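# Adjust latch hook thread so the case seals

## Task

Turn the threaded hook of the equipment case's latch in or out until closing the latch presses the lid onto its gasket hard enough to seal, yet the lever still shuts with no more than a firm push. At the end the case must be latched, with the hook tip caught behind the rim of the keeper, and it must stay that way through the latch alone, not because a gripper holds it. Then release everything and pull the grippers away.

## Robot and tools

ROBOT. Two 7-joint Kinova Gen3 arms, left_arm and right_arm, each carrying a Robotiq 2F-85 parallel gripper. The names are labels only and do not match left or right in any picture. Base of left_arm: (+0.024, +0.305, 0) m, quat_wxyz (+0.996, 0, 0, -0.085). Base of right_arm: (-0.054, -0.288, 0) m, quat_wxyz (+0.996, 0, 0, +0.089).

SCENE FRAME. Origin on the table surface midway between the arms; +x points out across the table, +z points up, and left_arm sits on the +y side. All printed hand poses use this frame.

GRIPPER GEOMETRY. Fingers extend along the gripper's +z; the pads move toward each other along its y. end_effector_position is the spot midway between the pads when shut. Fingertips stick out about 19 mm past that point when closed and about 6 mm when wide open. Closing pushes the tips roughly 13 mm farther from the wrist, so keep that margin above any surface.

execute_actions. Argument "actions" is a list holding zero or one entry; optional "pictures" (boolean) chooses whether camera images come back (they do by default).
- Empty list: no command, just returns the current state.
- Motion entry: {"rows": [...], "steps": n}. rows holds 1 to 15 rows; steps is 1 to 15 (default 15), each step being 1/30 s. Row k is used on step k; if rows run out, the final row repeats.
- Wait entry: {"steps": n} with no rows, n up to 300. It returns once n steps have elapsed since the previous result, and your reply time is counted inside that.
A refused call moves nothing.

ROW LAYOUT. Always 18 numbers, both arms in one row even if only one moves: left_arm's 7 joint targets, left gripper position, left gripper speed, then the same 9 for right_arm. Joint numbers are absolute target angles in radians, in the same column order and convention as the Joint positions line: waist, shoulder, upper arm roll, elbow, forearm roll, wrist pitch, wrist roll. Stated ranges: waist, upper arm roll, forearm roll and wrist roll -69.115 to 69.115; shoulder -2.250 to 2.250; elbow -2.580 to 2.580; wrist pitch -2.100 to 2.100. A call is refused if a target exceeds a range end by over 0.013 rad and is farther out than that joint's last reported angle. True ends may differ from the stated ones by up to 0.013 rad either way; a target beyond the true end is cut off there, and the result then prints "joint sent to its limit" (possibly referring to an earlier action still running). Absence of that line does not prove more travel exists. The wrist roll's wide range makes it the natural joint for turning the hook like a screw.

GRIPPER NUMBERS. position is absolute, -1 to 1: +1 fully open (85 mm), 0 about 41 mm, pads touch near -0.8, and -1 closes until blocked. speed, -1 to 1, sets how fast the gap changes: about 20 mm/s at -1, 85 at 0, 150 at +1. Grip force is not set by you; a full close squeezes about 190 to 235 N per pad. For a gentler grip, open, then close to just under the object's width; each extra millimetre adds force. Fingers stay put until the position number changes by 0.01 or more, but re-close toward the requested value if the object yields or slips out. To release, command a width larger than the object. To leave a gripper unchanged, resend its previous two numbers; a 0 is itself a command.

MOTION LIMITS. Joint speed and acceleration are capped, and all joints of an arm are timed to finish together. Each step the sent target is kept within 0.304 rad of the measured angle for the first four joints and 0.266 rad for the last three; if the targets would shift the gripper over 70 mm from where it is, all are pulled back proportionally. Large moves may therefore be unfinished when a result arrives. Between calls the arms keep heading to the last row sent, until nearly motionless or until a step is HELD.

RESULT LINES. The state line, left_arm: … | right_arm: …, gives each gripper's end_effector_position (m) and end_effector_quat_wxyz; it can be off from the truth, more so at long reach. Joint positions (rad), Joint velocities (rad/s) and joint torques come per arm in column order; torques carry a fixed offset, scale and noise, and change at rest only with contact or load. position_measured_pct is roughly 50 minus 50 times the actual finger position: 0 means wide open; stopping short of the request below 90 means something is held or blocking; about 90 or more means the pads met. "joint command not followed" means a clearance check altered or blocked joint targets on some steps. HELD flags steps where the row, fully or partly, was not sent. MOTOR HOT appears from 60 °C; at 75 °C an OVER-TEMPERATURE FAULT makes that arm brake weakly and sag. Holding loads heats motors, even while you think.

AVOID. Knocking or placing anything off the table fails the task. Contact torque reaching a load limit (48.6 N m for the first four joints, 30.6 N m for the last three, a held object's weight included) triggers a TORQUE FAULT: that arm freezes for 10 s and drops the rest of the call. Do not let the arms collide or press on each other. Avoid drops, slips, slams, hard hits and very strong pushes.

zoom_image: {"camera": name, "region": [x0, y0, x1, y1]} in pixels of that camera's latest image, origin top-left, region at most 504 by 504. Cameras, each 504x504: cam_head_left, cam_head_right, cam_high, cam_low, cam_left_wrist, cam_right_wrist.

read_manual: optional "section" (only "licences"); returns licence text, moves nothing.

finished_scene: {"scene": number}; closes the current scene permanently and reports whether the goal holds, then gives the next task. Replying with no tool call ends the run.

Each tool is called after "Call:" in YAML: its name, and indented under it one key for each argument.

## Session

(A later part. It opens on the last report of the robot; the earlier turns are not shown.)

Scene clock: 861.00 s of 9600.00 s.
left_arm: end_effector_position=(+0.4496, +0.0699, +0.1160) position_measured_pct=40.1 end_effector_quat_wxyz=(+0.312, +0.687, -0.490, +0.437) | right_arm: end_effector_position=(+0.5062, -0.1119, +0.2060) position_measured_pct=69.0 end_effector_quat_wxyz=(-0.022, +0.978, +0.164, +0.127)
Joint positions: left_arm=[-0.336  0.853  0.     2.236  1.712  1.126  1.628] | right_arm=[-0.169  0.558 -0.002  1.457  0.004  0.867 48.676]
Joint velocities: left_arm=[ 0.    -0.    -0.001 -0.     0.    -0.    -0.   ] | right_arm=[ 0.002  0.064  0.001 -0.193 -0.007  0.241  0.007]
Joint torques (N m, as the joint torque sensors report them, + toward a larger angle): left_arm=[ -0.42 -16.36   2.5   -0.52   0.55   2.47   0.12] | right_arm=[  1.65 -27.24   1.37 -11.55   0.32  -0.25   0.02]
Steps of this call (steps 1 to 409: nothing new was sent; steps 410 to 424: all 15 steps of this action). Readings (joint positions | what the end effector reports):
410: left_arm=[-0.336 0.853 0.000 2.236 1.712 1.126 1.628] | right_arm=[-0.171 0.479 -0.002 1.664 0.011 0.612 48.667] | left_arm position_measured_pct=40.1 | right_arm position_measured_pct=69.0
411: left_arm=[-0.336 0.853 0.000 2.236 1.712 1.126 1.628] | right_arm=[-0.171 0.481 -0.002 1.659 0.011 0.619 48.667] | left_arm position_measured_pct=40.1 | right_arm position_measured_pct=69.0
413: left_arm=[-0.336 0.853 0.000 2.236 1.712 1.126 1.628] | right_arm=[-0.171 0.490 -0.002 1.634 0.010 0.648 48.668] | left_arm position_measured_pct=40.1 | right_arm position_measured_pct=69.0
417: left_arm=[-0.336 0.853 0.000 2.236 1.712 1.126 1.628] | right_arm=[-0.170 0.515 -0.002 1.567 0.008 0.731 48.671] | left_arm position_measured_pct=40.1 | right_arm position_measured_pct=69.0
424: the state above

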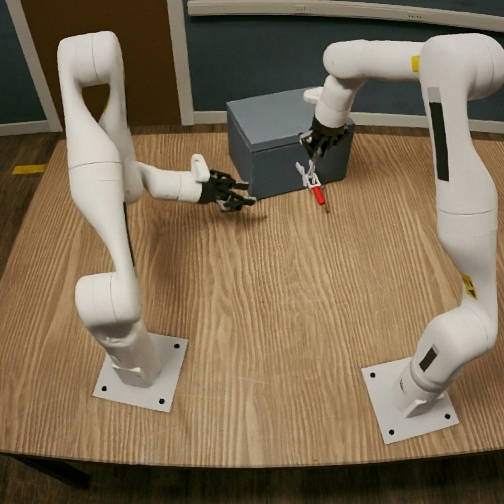

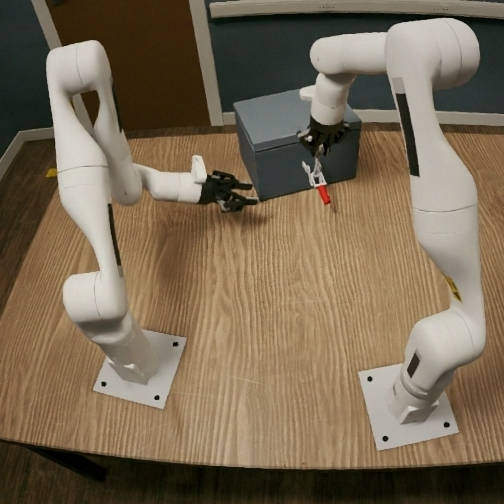

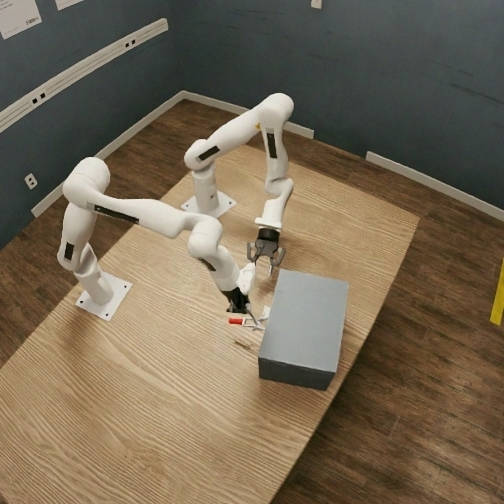

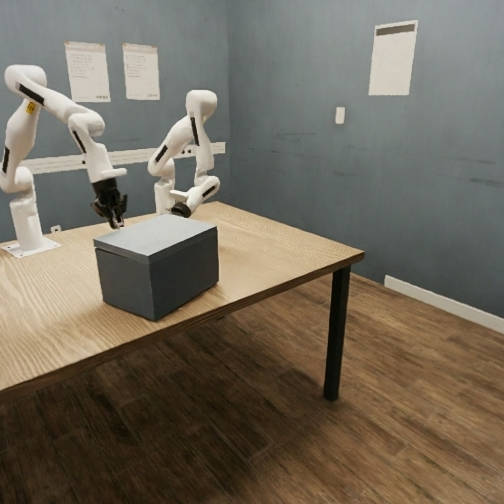

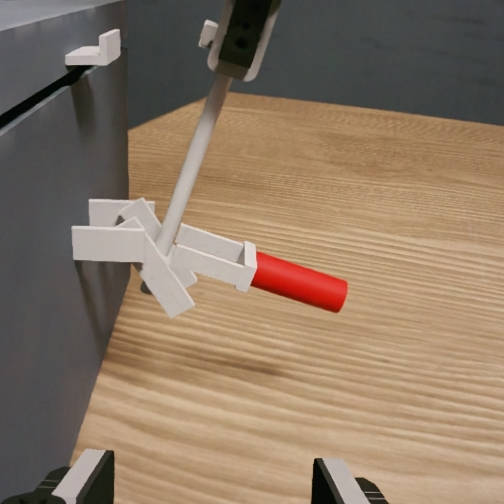

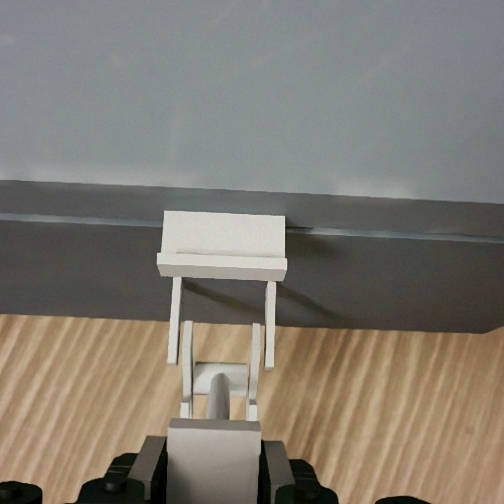

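Call:
execute_actions:
  actions:
    - {"rows": [[-0.336,0.853,0,2.236,1.712,1.126,1.628,0.2,0,-0.1663,0.578,0,1.392,0.004,0.936,48.677,-0.41,-1],[-0.336,0.853,0,2.236,1.712,1.126,1.628,0.2,0,-0.1663,0.578,0,1.392,0.004,0.936,48.677,-0.41,-1],[-0.336,0.853,0,2.236,1.712,1.126,1.628,0.2,0,-0.1658,0.600,0,1.341,0.004,0.991,48.678,-0.41,-1],[-0.336,0.853,0,2.236,1.712,1.126,1.628,0.2,0,-0.1658,0.600,0,1.341,0.004,0.991,48.678,-0.41,-1],[-0.336,0.853,0,2.236,1.712,1.126,1.628,0.2,0,-0.1652,0.622,0,1.290,0.003,1.046,48.679,-0.41,-1],[-0.336,0.853,0,2.236,1.712,1.126,1.628,0.2,0,-0.1652,0.622,0,1.290,0.003,1.046,48.679,-0.41,-1],[-0.336,0.853,0,2.236,1.712,1.126,1.628,0.2,0,-0.1647,0.644,0,1.240,0.003,1.100,48.680,-0.41,-1],[-0.336,0.853,0,2.236,1.712,1.126,1.628,0.2,0,-0.1647,0.644,0,1.240,0.003,1.100,48.680,-0.41,-1],[-0.336,0.853,0,2.236,1.712,1.126,1.628,0.2,0,-0.1641,0.6667,0,1.1891,0.002,1.1549,48.681,-0.41,-1]], "steps": 15}

Call:
execute_actions:
  actions:
    - {"steps": 15}

Scene clock: 873.60 s of 9600.00 s.
left_arm: end_effector_position=(+0.4496, +0.0699, +0.1160) position_measured_pct=40.1 end_effector_quat_wxyz=(+0.312, +0.687, -0.490, +0.437) | right_arm: end_effector_position=(+0.5189, -0.1078, +0.2120) position_measured_pct=69.0 end_effector_quat_wxyz=(-0.012, +0.984, +0.165, +0.063)
Joint positions: left_arm=[-0.336  0.853  0.     2.236  1.712  1.126  1.628] | right_arm=[-0.167  0.667 -0.002  1.209  0.     1.138 48.681]
Joint velocities: left_arm=[ 0.     0.001  0.    -0.     0.001 -0.    -0.   ] | right_arm=[ 0.001  0.1   -0.    -0.257 -0.004  0.286  0.005]
Joint torques (N m, as the joint torque sensors report them, + toward a larger angle): left_arm=[ -0.21 -16.28   2.62  -0.74   0.54   2.32   0.2 ] | right_arm=[  1.41 -30.48   1.79 -12.42   0.93  -0.03  -0.01]
Steps of this call (steps 1 to 30: the robot went on to your last target; steps 31 to 363: nothing new was sent; steps 364 to 378: all 15 steps of this action). Readings (joint positions | what the end effector reports):
364: left_arm=[-0.336 0.853 0.000 2.236 1.712 1.126 1.628] | right_arm=[-0.169 0.563 -0.002 1.444 0.004 0.882 48.676] | left_arm position_measured_pct=40.1 | right_arm position_measured_pct=69.0
365: left_arm=[-0.336 0.853 0.000 2.236 1.712 1.126 1.628] | right_arm=[-0.169 0.566 -0.002 1.438 0.004 0.888 48.676] | left_arm position_measured_pct=40.1 | right_arm position_measured_pct=69.0
367: left_arm=[-0.336 0.853 0.000 2.236 1.712 1.126 1.628] | right_arm=[-0.168 0.577 -0.002 1.411 0.003 0.916 48.677] | left_arm position_measured_pct=40.1 | right_arm position_measured_pct=69.0
371: left_arm=[-0.336 0.853 0.000 2.236 1.712 1.126 1.628] | right_arm=[-0.168 0.611 -0.002 1.336 0.002 0.998 48.678] | left_arm position_measured_pct=40.1 | right_arm position_measured_pct=69.0
378: the state above

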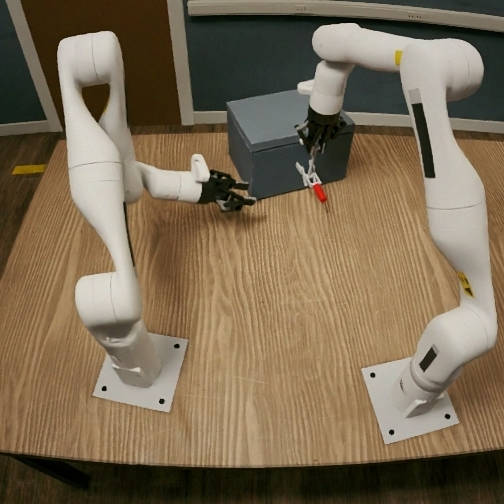

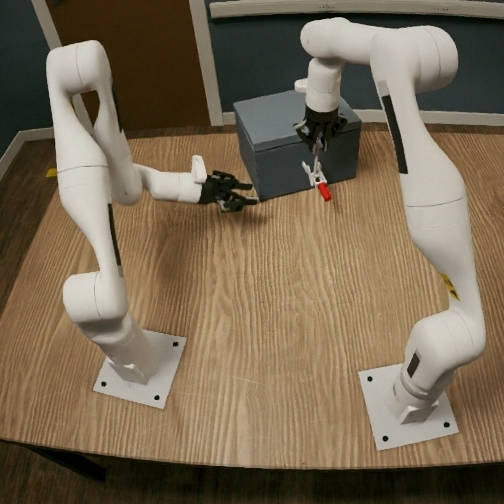

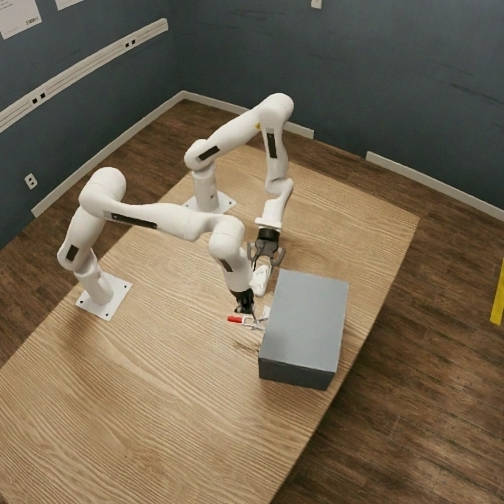

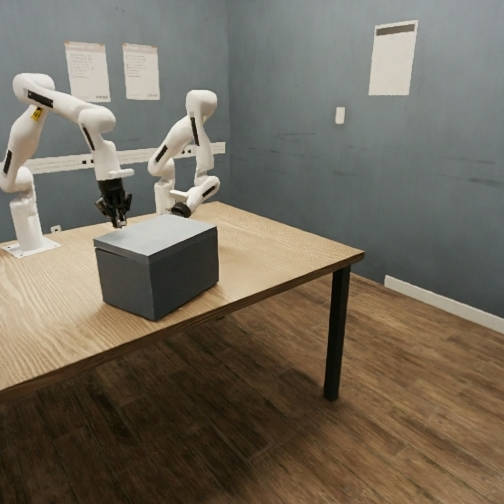

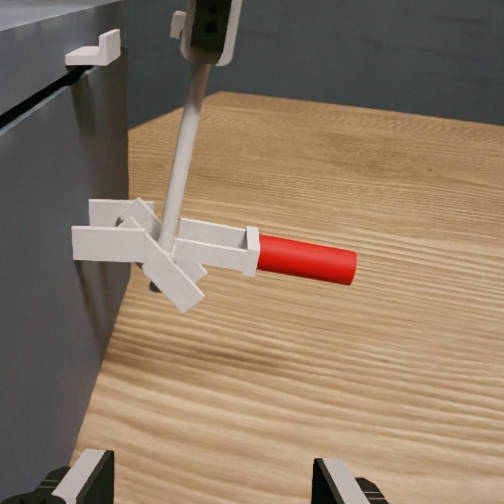

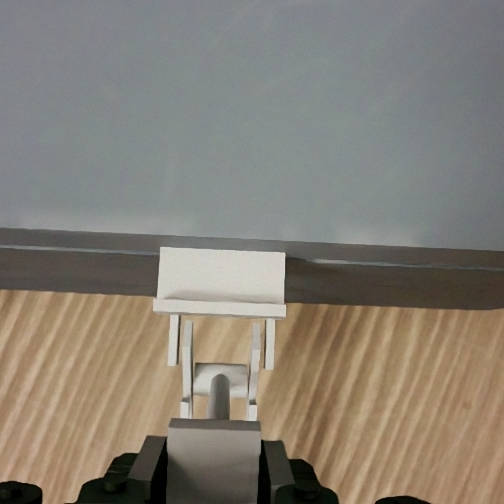

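Scene clock: 874.10 s of 9600.00 s.
left_arm: end_effector_position=(+0.4496, +0.0699, +0.1160) position_measured_pct=40.1 end_effector_quat_wxyz=(+0.312, +0.687, -0.490, +0.437) | right_arm: end_effector_position=(+0.5199, -0.1075, +0.2129) position_measured_pct=69.0 end_effector_quat_wxyz=(-0.011, +0.984, +0.165, +0.059)
Joint positions: left_arm=[-0.336  0.853  0.     2.236  1.712  1.126  1.628] | right_arm=[-0.166  0.674 -0.002  1.192  0.     1.154 48.681]
Joint velocities: left_arm=[ 0.     0.001 -0.001 -0.     0.     0.001 -0.   ] | right_arm=[ 0.001 -0.    -0.    -0.     0.     0.    -0.   ]
Joint torques (N m, as the joint torque sensors report them, + toward a larger angle): left_arm=[ -0.06 -16.64   2.58  -0.57   0.59   2.25   0.07] | right_arm=[  1.97 -28.04   1.54 -11.9    0.66  -0.28   0.43]
Steps of this call (steps 1 to 15: the robot went on to your last target). Readings (joint positions | what the end effector reports):
1: left_arm=[-0.336 0.853 0.000 2.236 1.712 1.126 1.628] | right_arm=[-0.167 0.670 -0.002 1.202 0.000 1.145 48.681] | left_arm position_measured_pct=40.1 | right_arm position_measured_pct=69.0
2: left_arm=[-0.336 0.853 0.000 2.236 1.712 1.126 1.628] | right_arm=[-0.167 0.671 -0.002 1.198 0.000 1.149 48.681] | left_arm position_measured_pct=40.1 | right_arm position_measured_pct=69.0
4: left_arm=[-0.336 0.853 0.000 2.236 1.712 1.126 1.628] | right_arm=[-0.167 0.673 -0.002 1.195 0.000 1.152 48.681] | left_arm position_measured_pct=40.1 | right_arm position_measured_pct=69.0
8: left_arm=[-0.336 0.853 0.000 2.236 1.712 1.126 1.628] | right_arm=[-0.166 0.674 -0.002 1.193 0.000 1.154 48.681] | left_arm position_measured_pct=40.1 | right_arm position_measured_pct=69.0
15: the state above

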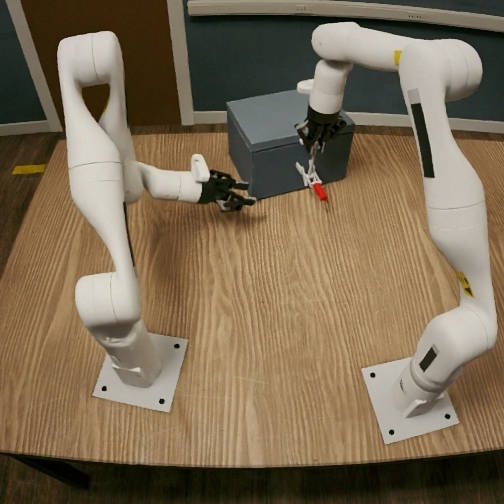

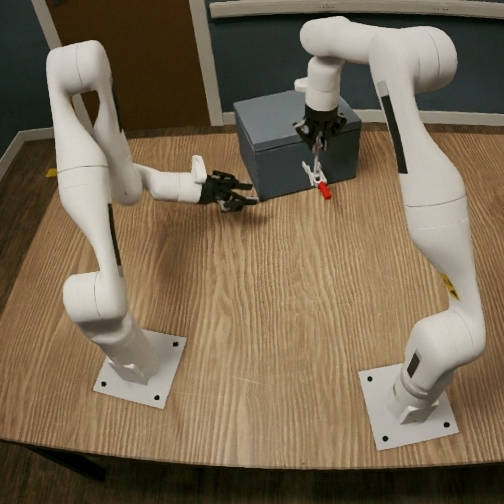

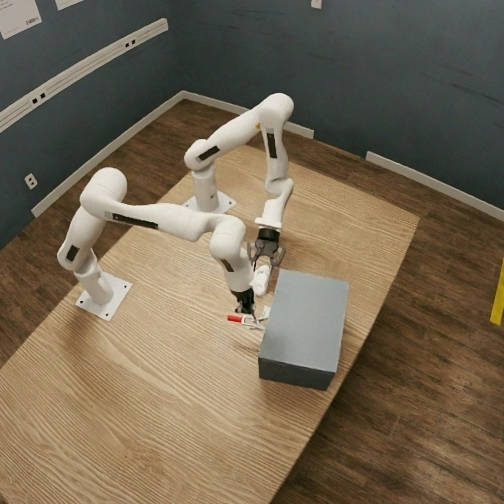

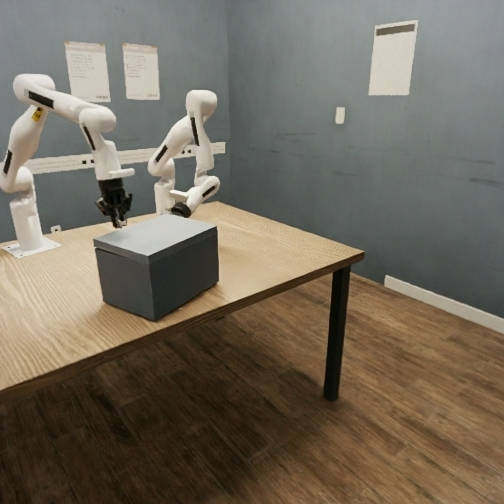

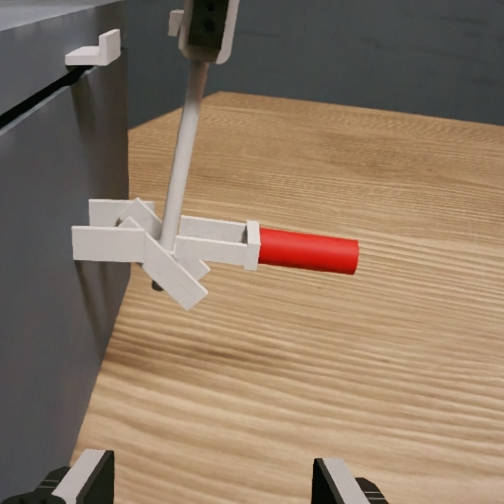

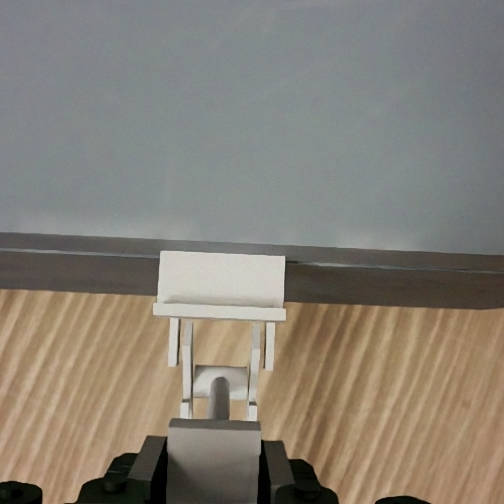

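Call:
execute_actions:
  actions:
    - {"rows": [[-0.336,0.853,0,2.236,1.712,1.126,1.628,0.2,0,-0.1637,0.6955,0,1.125,0.002,1.216,48.682,-0.41,-1],[-0.336,0.853,0,2.236,1.712,1.126,1.628,0.2,0,-0.1637,0.6955,0,1.125,0.002,1.216,48.682,-0.41,-1],[-0.336,0.853,0,2.236,1.712,1.126,1.628,0.2,0,-0.1632,0.724,0,1.061,0.001,1.278,48.682,-0.41,-1],[-0.336,0.853,0,2.236,1.712,1.126,1.628,0.2,0,-0.1632,0.724,0,1.061,0.001,1.278,48.682,-0.41,-1],[-0.336,0.853,0,2.236,1.712,1.126,1.628,0.2,0,-0.1628,0.753,0,0.997,0.001,1.339,48.683,-0.41,-1],[-0.336,0.853,0,2.236,1.712,1.126,1.628,0.2,0,-0.1628,0.753,0,0.997,0.001,1.339,48.683,-0.41,-1],[-0.336,0.853,0,2.236,1.712,1.126,1.628,0.2,0,-0.1623,0.782,0,0.933,0,1.401,48.683,-0.41,-1],[-0.336,0.853,0,2.236,1.712,1.126,1.628,0.2,0,-0.1623,0.782,0,0.933,0,1.401,48.683,-0.41,-1],[-0.336,0.853,0,2.236,1.712,1.126,1.628,0.2,0,-0.1619,0.8107,0,0.8686,0,1.4623,48.684,-0.41,-1]], "steps": 15}

Call:
execute_actions:
  actions:
    - {"steps": 20}

Scene clock: 910.23 s of 9600.00 s.
left_arm: end_effector_position=(+0.4496, +0.0699, +0.1160) position_measured_pct=40.1 end_effector_quat_wxyz=(+0.312, +0.687, -0.490, +0.437) | right_arm: end_effector_position=(+0.5324, -0.1034, +0.2215) position_measured_pct=69.0 end_effector_quat_wxyz=(-0.002, +0.986, +0.166, -0.002)
Joint positions: left_arm=[-0.336  0.853  0.     2.236  1.712  1.126  1.628] | right_arm=[-0.165  0.807 -0.002  0.901 -0.002  1.437 48.684]
Joint velocities: left_arm=[ 0.001 -0.     0.     0.    -0.     0.001 -0.   ] | right_arm=[ 0.002  0.157  0.001 -0.407 -0.003  0.397  0.004]
Joint torques (N m, as the joint torque sensors report them, + toward a larger angle): left_arm=[ -0.18 -16.38   2.68  -0.48   0.46   2.22   0.07] | right_arm=[  2.09 -32.     2.12 -13.08   0.94  -0.24   0.36]
Steps of this call (steps 1 to 15: the robot went on to your last target; steps 16 to 1069: nothing new was sent; steps 1070 to 1084: all 15 steps of this action). Readings (joint positions | what the end effector reports):
1070: left_arm=[-0.336 0.853 0.000 2.236 1.712 1.126 1.628] | right_arm=[-0.166 0.675 -0.002 1.191 0.000 1.155 48.681] | left_arm position_measured_pct=40.1 | right_arm position_measured_pct=69.0
1071: left_arm=[-0.336 0.853 0.000 2.236 1.712 1.126 1.628] | right_arm=[-0.166 0.678 -0.002 1.185 0.000 1.160 48.681] | left_arm position_measured_pct=40.1 | right_arm position_measured_pct=69.0
1073: left_arm=[-0.336 0.853 0.000 2.236 1.712 1.126 1.628] | right_arm=[-0.166 0.691 -0.002 1.157 -0.000 1.186 48.681] | left_arm position_measured_pct=40.1 | right_arm position_measured_pct=69.0
1077: left_arm=[-0.336 0.853 0.000 2.236 1.712 1.126 1.628] | right_arm=[-0.166 0.735 -0.002 1.066 -0.001 1.276 48.682] | left_arm position_measured_pct=40.1 | right_arm position_measured_pct=69.0
1084: the state above

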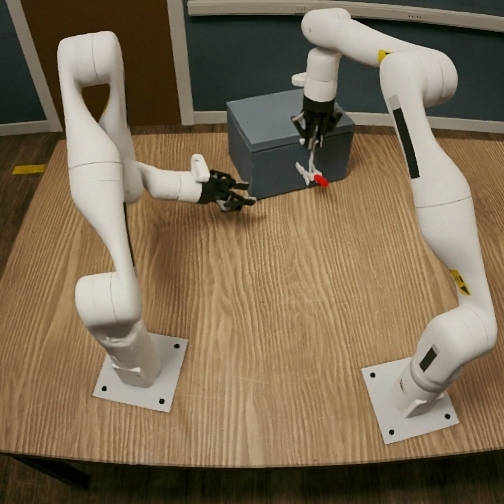

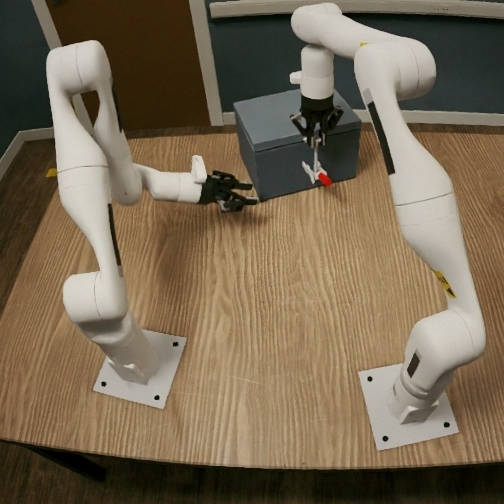

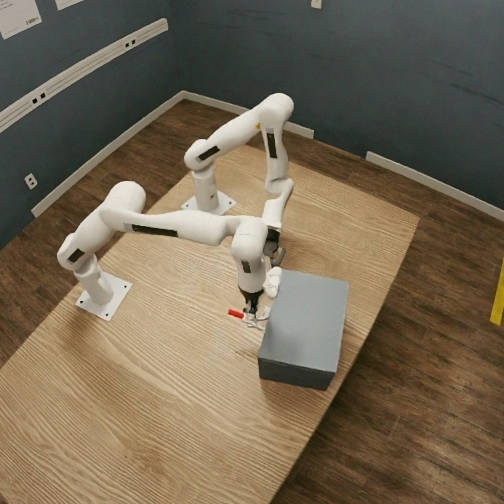

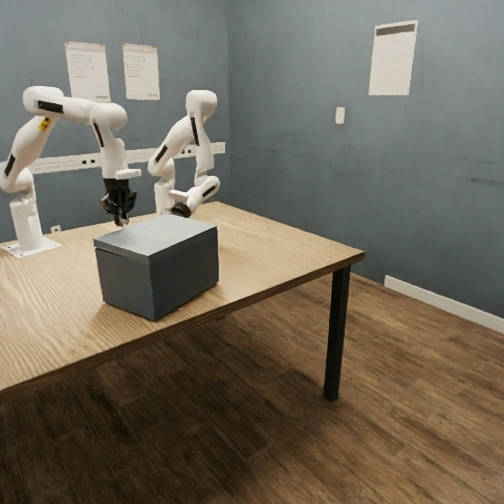

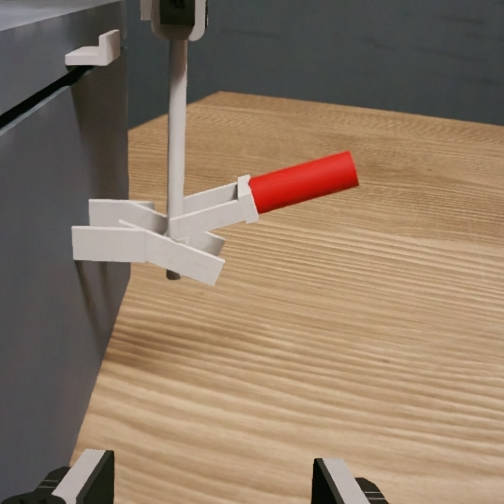

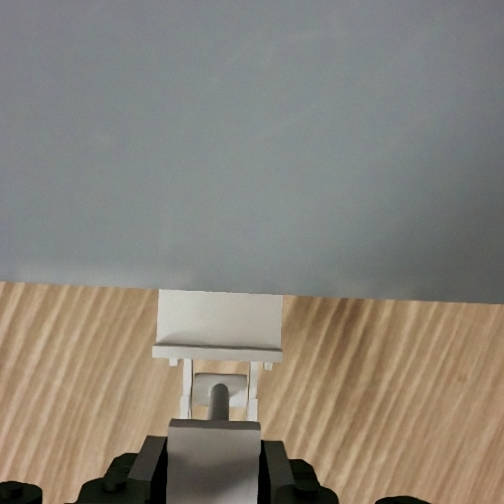

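Scene clock: 910.90 s of 9600.00 s.
left_arm: end_effector_position=(+0.4496, +0.0699, +0.1160) position_measured_pct=40.1 end_effector_quat_wxyz=(+0.312, +0.687, -0.490, +0.437) | right_arm: end_effector_position=(+0.5337, -0.1029, +0.2237) position_measured_pct=69.0 end_effector_quat_wxyz=(-0.001, +0.986, +0.166, -0.006)
Joint positions: left_arm=[-0.336  0.853  0.     2.236  1.712  1.126  1.628] | right_arm=[-0.165  0.818 -0.002  0.873 -0.002  1.463 48.684]
Joint velocities: left_arm=[ 0.001  0.001 -0.001 -0.    -0.    -0.     0.001] | right_arm=[-0. -0.  0. -0.  0.  0. -0.]
Joint torques (N m, as the joint torque sensors report them, + toward a larger angle): left_arm=[ -0.41 -16.12   2.63  -0.65   0.35   2.5   -0.03] | right_arm=[  2.04 -29.81   2.06 -12.49   1.16  -0.45   0.16]
Steps of this call (steps 1 to 20: the robot went on to your last target). Readings (joint positions | what the end effector reports):
1: left_arm=[-0.336 0.853 0.000 2.236 1.712 1.126 1.628] | right_arm=[-0.165 0.811 -0.002 0.890 -0.002 1.448 48.684] | left_arm position_measured_pct=40.1 | right_arm position_measured_pct=69.0
2: left_arm=[-0.336 0.853 0.000 2.236 1.712 1.126 1.628] | right_arm=[-0.165 0.814 -0.002 0.883 -0.002 1.456 48.684] | left_arm position_measured_pct=40.1 | right_arm position_measured_pct=69.0
4: left_arm=[-0.336 0.853 0.000 2.236 1.712 1.126 1.628] | right_arm=[-0.165 0.816 -0.002 0.877 -0.002 1.461 48.684] | left_arm position_measured_pct=40.1 | right_arm position_measured_pct=69.0
8: left_arm=[-0.336 0.853 0.000 2.236 1.712 1.126 1.628] | right_arm=[-0.165 0.817 -0.002 0.873 -0.002 1.463 48.684] | left_arm position_measured_pct=40.1 | right_arm position_measured_pct=69.0
20: the state above

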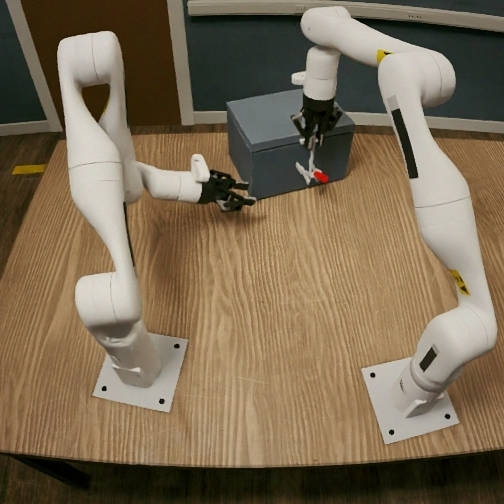

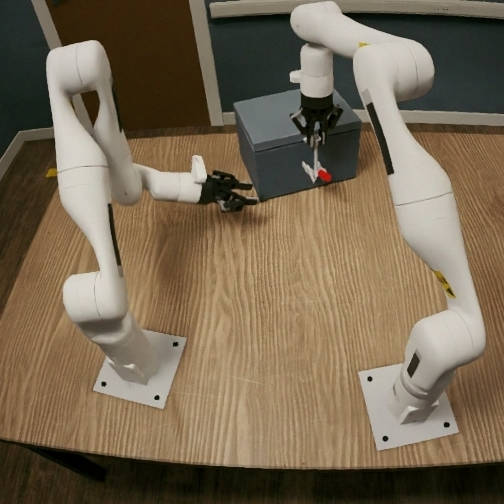

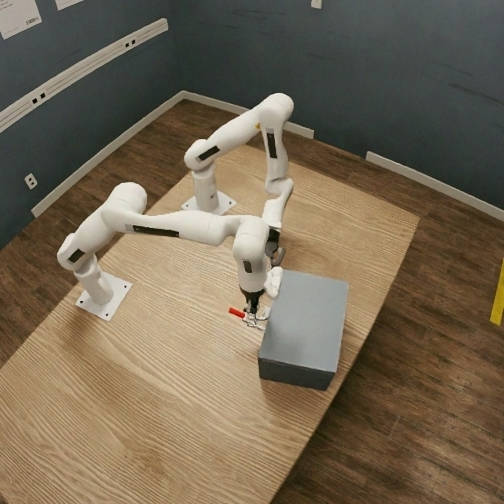

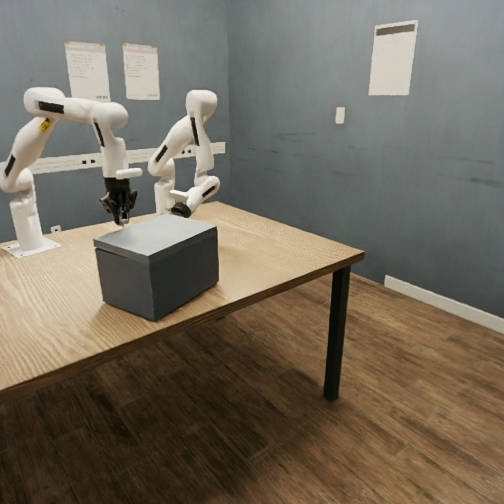

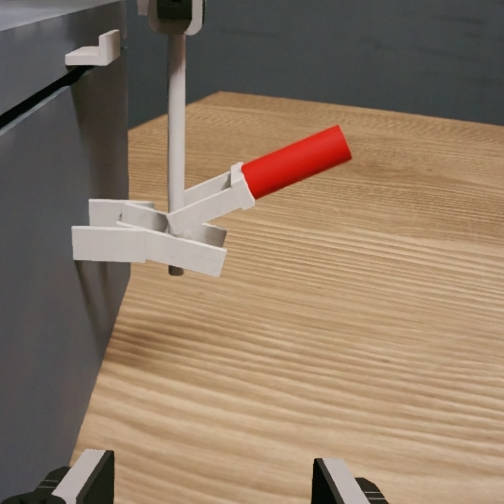

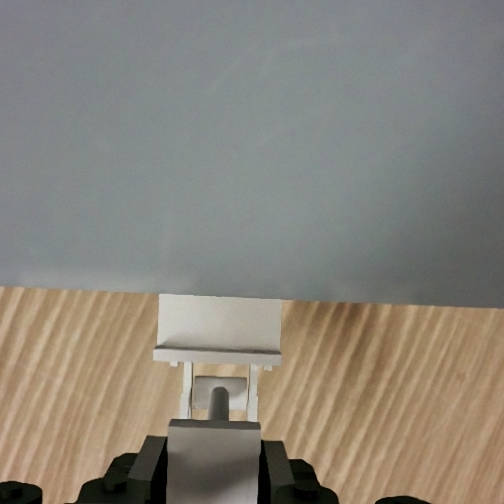

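Call:
zoom_image:
  camera: "cam_left_wrist"
  region: [50, 0, 250, 100]

Region (50, 0, 250, 100) of cam_left_wrist's 504x504 image, scaled by 2.520.

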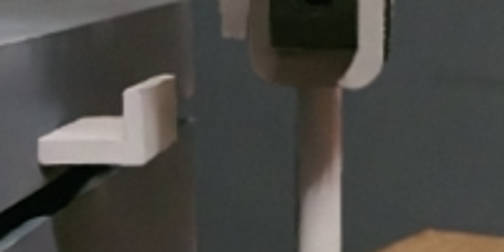

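Call:
execute_actions:
  actions:
    - {"rows": [[-0.336,0.853,0,2.236,1.712,1.126,1.628,0.2,0,-0.1619,0.815,0,0.852,0,1.4746,48.684,-0.41,-1],[-0.336,0.853,0,2.236,1.712,1.126,1.628,0.2,0,-0.1619,0.815,0,0.852,0,1.4746,48.684,-0.41,-1],[-0.336,0.853,0,2.236,1.712,1.126,1.628,0.2,0,-0.1619,0.825,0,0.832,0,1.4846,48.684,-0.41,-1],[-0.336,0.853,0,2.236,1.712,1.126,1.628,0.2,0,-0.1619,0.825,0,0.832,0,1.4846,48.684,-0.41,-1],[-0.336,0.853,0,2.236,1.712,1.126,1.628,0.2,0,-0.1618,0.835,0,0.812,0,1.4946,48.684,-0.41,-1],[-0.336,0.853,0,2.236,1.712,1.126,1.628,0.2,0,-0.1618,0.835,0,0.812,0,1.4946,48.684,-0.41,-1],[-0.336,0.853,0,2.236,1.712,1.126,1.628,0.2,0,-0.1618,0.8442,0,0.7924,0,1.505,48.684,-0.41,-1]], "steps": 15}

Call:
execute_actions:
  actions:
    - {"steps": 10}

Call:
zoom_image:
  camera: "cam_left_wrist"
  region: [50, 0, 250, 100]

Scene clock: 950.43 s of 9600.00 s.
left_arm: end_effector_position=(+0.4496, +0.0699, +0.1160) position_measured_pct=40.1 end_effector_quat_wxyz=(+0.312, +0.687, -0.490, +0.437) | right_arm: end_effector_position=(+0.5428, -0.0999, +0.2256) position_measured_pct=69.0 end_effector_quat_wxyz=(-0.001, +0.986, +0.166, -0.008)
Joint positions: left_arm=[-0.336  0.853  0.     2.236  1.712  1.126  1.628] | right_arm=[-0.165  0.852 -0.002  0.799 -0.002  1.506 48.684]
Joint velocities: left_arm=[-0.    -0.    -0.     0.    -0.001 -0.    -0.001] | right_arm=[-0.001  0.01   0.    -0.019  0.     0.01  -0.   ]
Joint torques (N m, as the joint torque sensors report them, + toward a larger angle): left_arm=[ -0.01 -16.39   2.53  -0.48   0.6    2.39  -0.06] | right_arm=[  2.25 -31.66   2.2  -13.92   1.01  -1.15   0.27]
Steps of this call (steps 1 to 15: the robot went on to your last target; steps 16 to 1171: nothing new was sent; steps 1172 to 1186: all 15 steps of this action). Readings (joint positions | what the end effector reports):
1172: left_arm=[-0.336 0.853 0.000 2.236 1.712 1.126 1.628] | right_arm=[-0.165 0.818 -0.002 0.872 -0.002 1.464 48.684] | left_arm position_measured_pct=40.1 | right_arm position_measured_pct=69.0
1173: left_arm=[-0.336 0.853 0.000 2.236 1.712 1.126 1.628] | right_arm=[-0.165 0.820 -0.002 0.868 -0.002 1.467 48.684] | left_arm position_measured_pct=40.1 | right_arm position_measured_pct=69.0
1175: left_arm=[-0.336 0.853 0.000 2.236 1.712 1.126 1.628] | right_arm=[-0.165 0.825 -0.002 0.857 -0.002 1.474 48.684] | left_arm position_measured_pct=40.1 | right_arm position_measured_pct=69.0
1179: left_arm=[-0.336 0.853 0.000 2.236 1.712 1.126 1.628] | right_arm=[-0.165 0.840 -0.002 0.825 -0.002 1.492 48.684] | left_arm position_measured_pct=40.1 | right_arm position_measured_pct=69.0
1186: the state above

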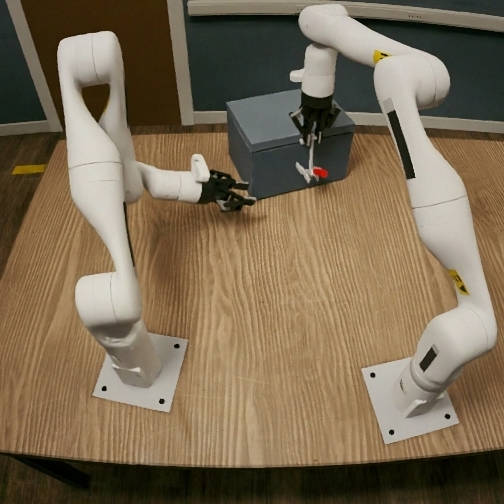

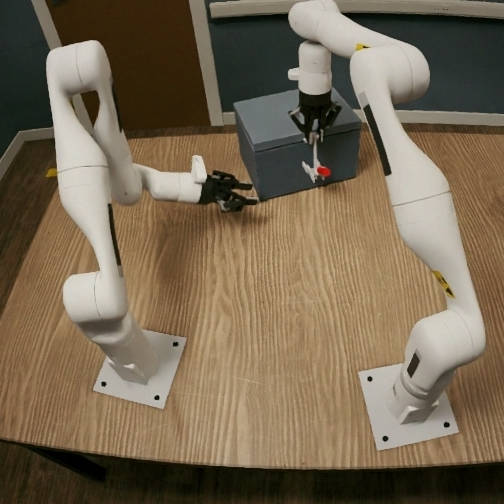

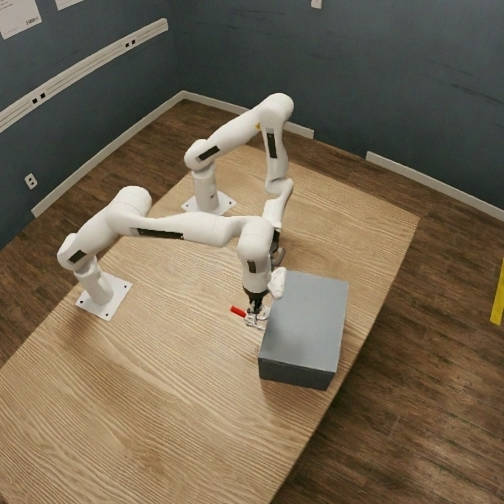

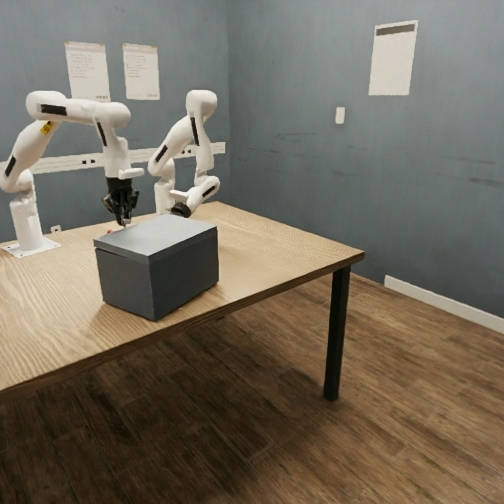

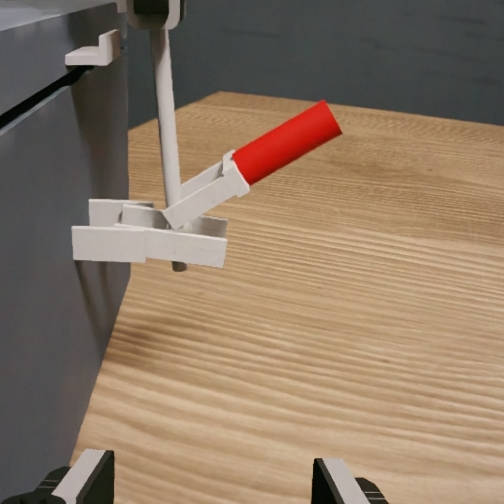

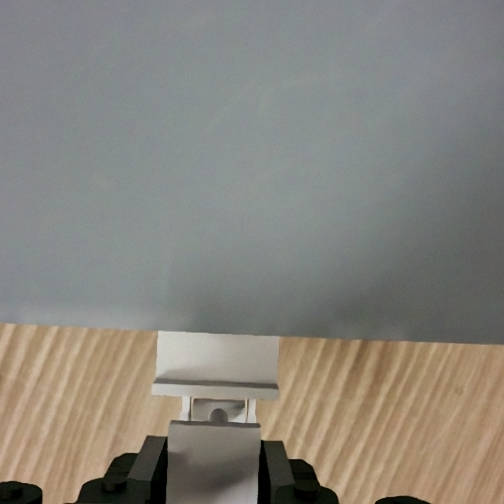

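Scene clock: 950.77 s of 9600.00 s.
left_arm: end_effector_position=(+0.4496, +0.0699, +0.1160) position_measured_pct=40.1 end_effector_quat_wxyz=(+0.312, +0.687, -0.490, +0.437) | right_arm: end_effector_position=(+0.5432, -0.0998, +0.2255) position_measured_pct=69.0 end_effector_quat_wxyz=(-0.001, +0.986, +0.166, -0.008)
Joint positions: left_arm=[-0.336  0.853  0.     2.236  1.712  1.126  1.628] | right_arm=[-0.165  0.853 -0.002  0.798 -0.002  1.507 48.684]
Joint velocities: left_arm=[ 0.    -0.002  0.     0.     0.    -0.     0.001] | right_arm=[-0.001 -0.001 -0.    -0.001 -0.001  0.     0.   ]
Joint torques (N m, as the joint torque sensors report them, + toward a larger angle): left_arm=[ -0.09 -16.51   2.38  -0.87   0.36   2.54  -0.08] | right_arm=[  2.08 -31.35   1.95 -13.65   0.87  -0.76   0.35]
Steps of this call (steps 1 to 10: the robot went on to your last target). Readings (joint positions | what the end effector reports):
1: left_arm=[-0.336 0.853 0.000 2.236 1.712 1.126 1.628] | right_arm=[-0.165 0.852 -0.002 0.799 -0.002 1.507 48.684] | left_arm position_measured_pct=40.1 | right_arm position_measured_pct=69.0
2: left_arm=[-0.336 0.853 0.000 2.236 1.712 1.126 1.628] | right_arm=[-0.165 0.852 -0.002 0.798 -0.002 1.507 48.684] | left_arm position_measured_pct=40.1 | right_arm position_measured_pct=69.0
4: left_arm=[-0.336 0.853 0.000 2.236 1.712 1.126 1.628] | right_arm=[-0.165 0.852 -0.002 0.798 -0.002 1.507 48.684] | left_arm position_measured_pct=40.1 | right_arm position_measured_pct=69.0
8: left_arm=[-0.336 0.853 0.000 2.236 1.712 1.126 1.628] | right_arm=[-0.165 0.853 -0.002 0.798 -0.002 1.507 48.684] | left_arm position_measured_pct=40.1 | right_arm position_measured_pct=69.0
10: the state above

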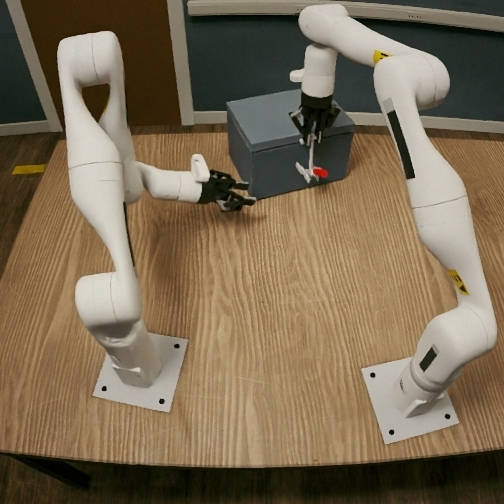

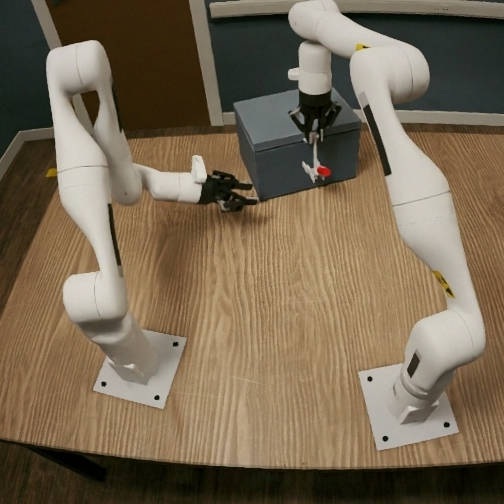

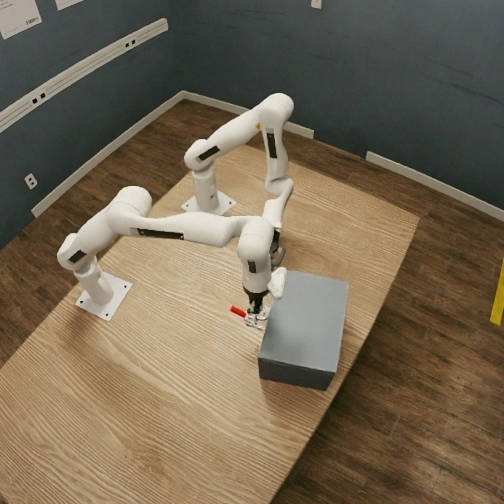

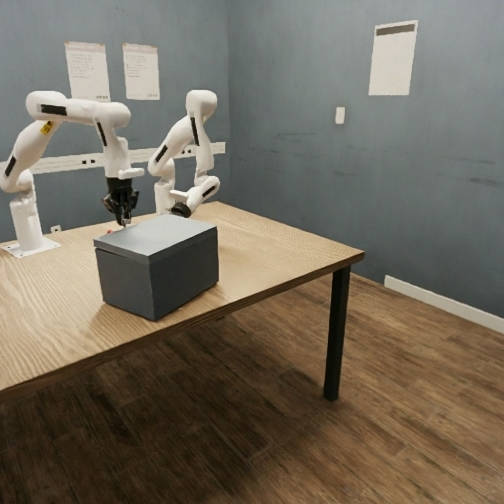

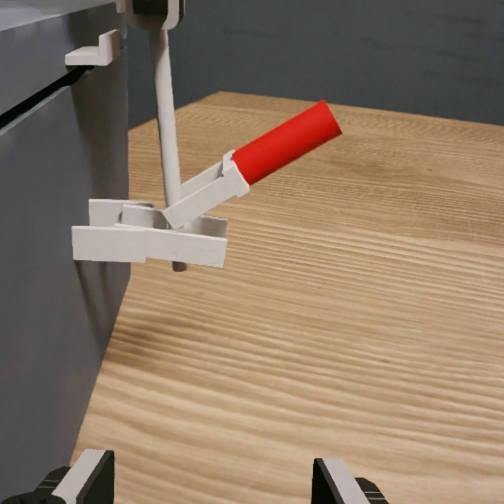

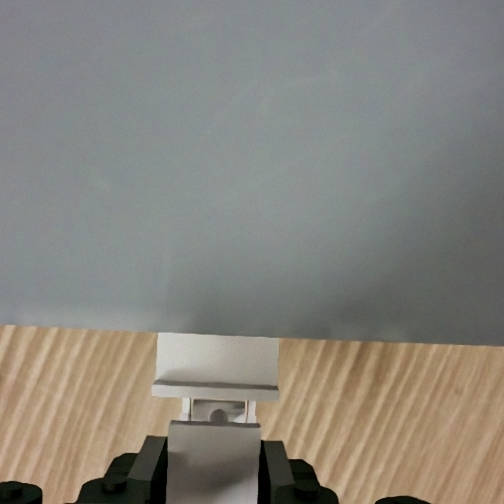

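Region (50, 0, 250, 100) of cam_left_wrist's 504x504 image, scaled by 2.520.

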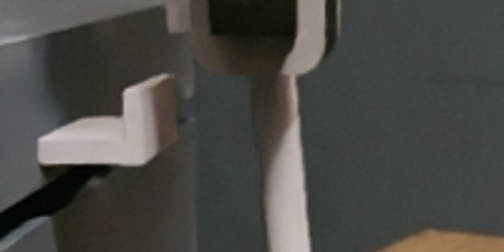

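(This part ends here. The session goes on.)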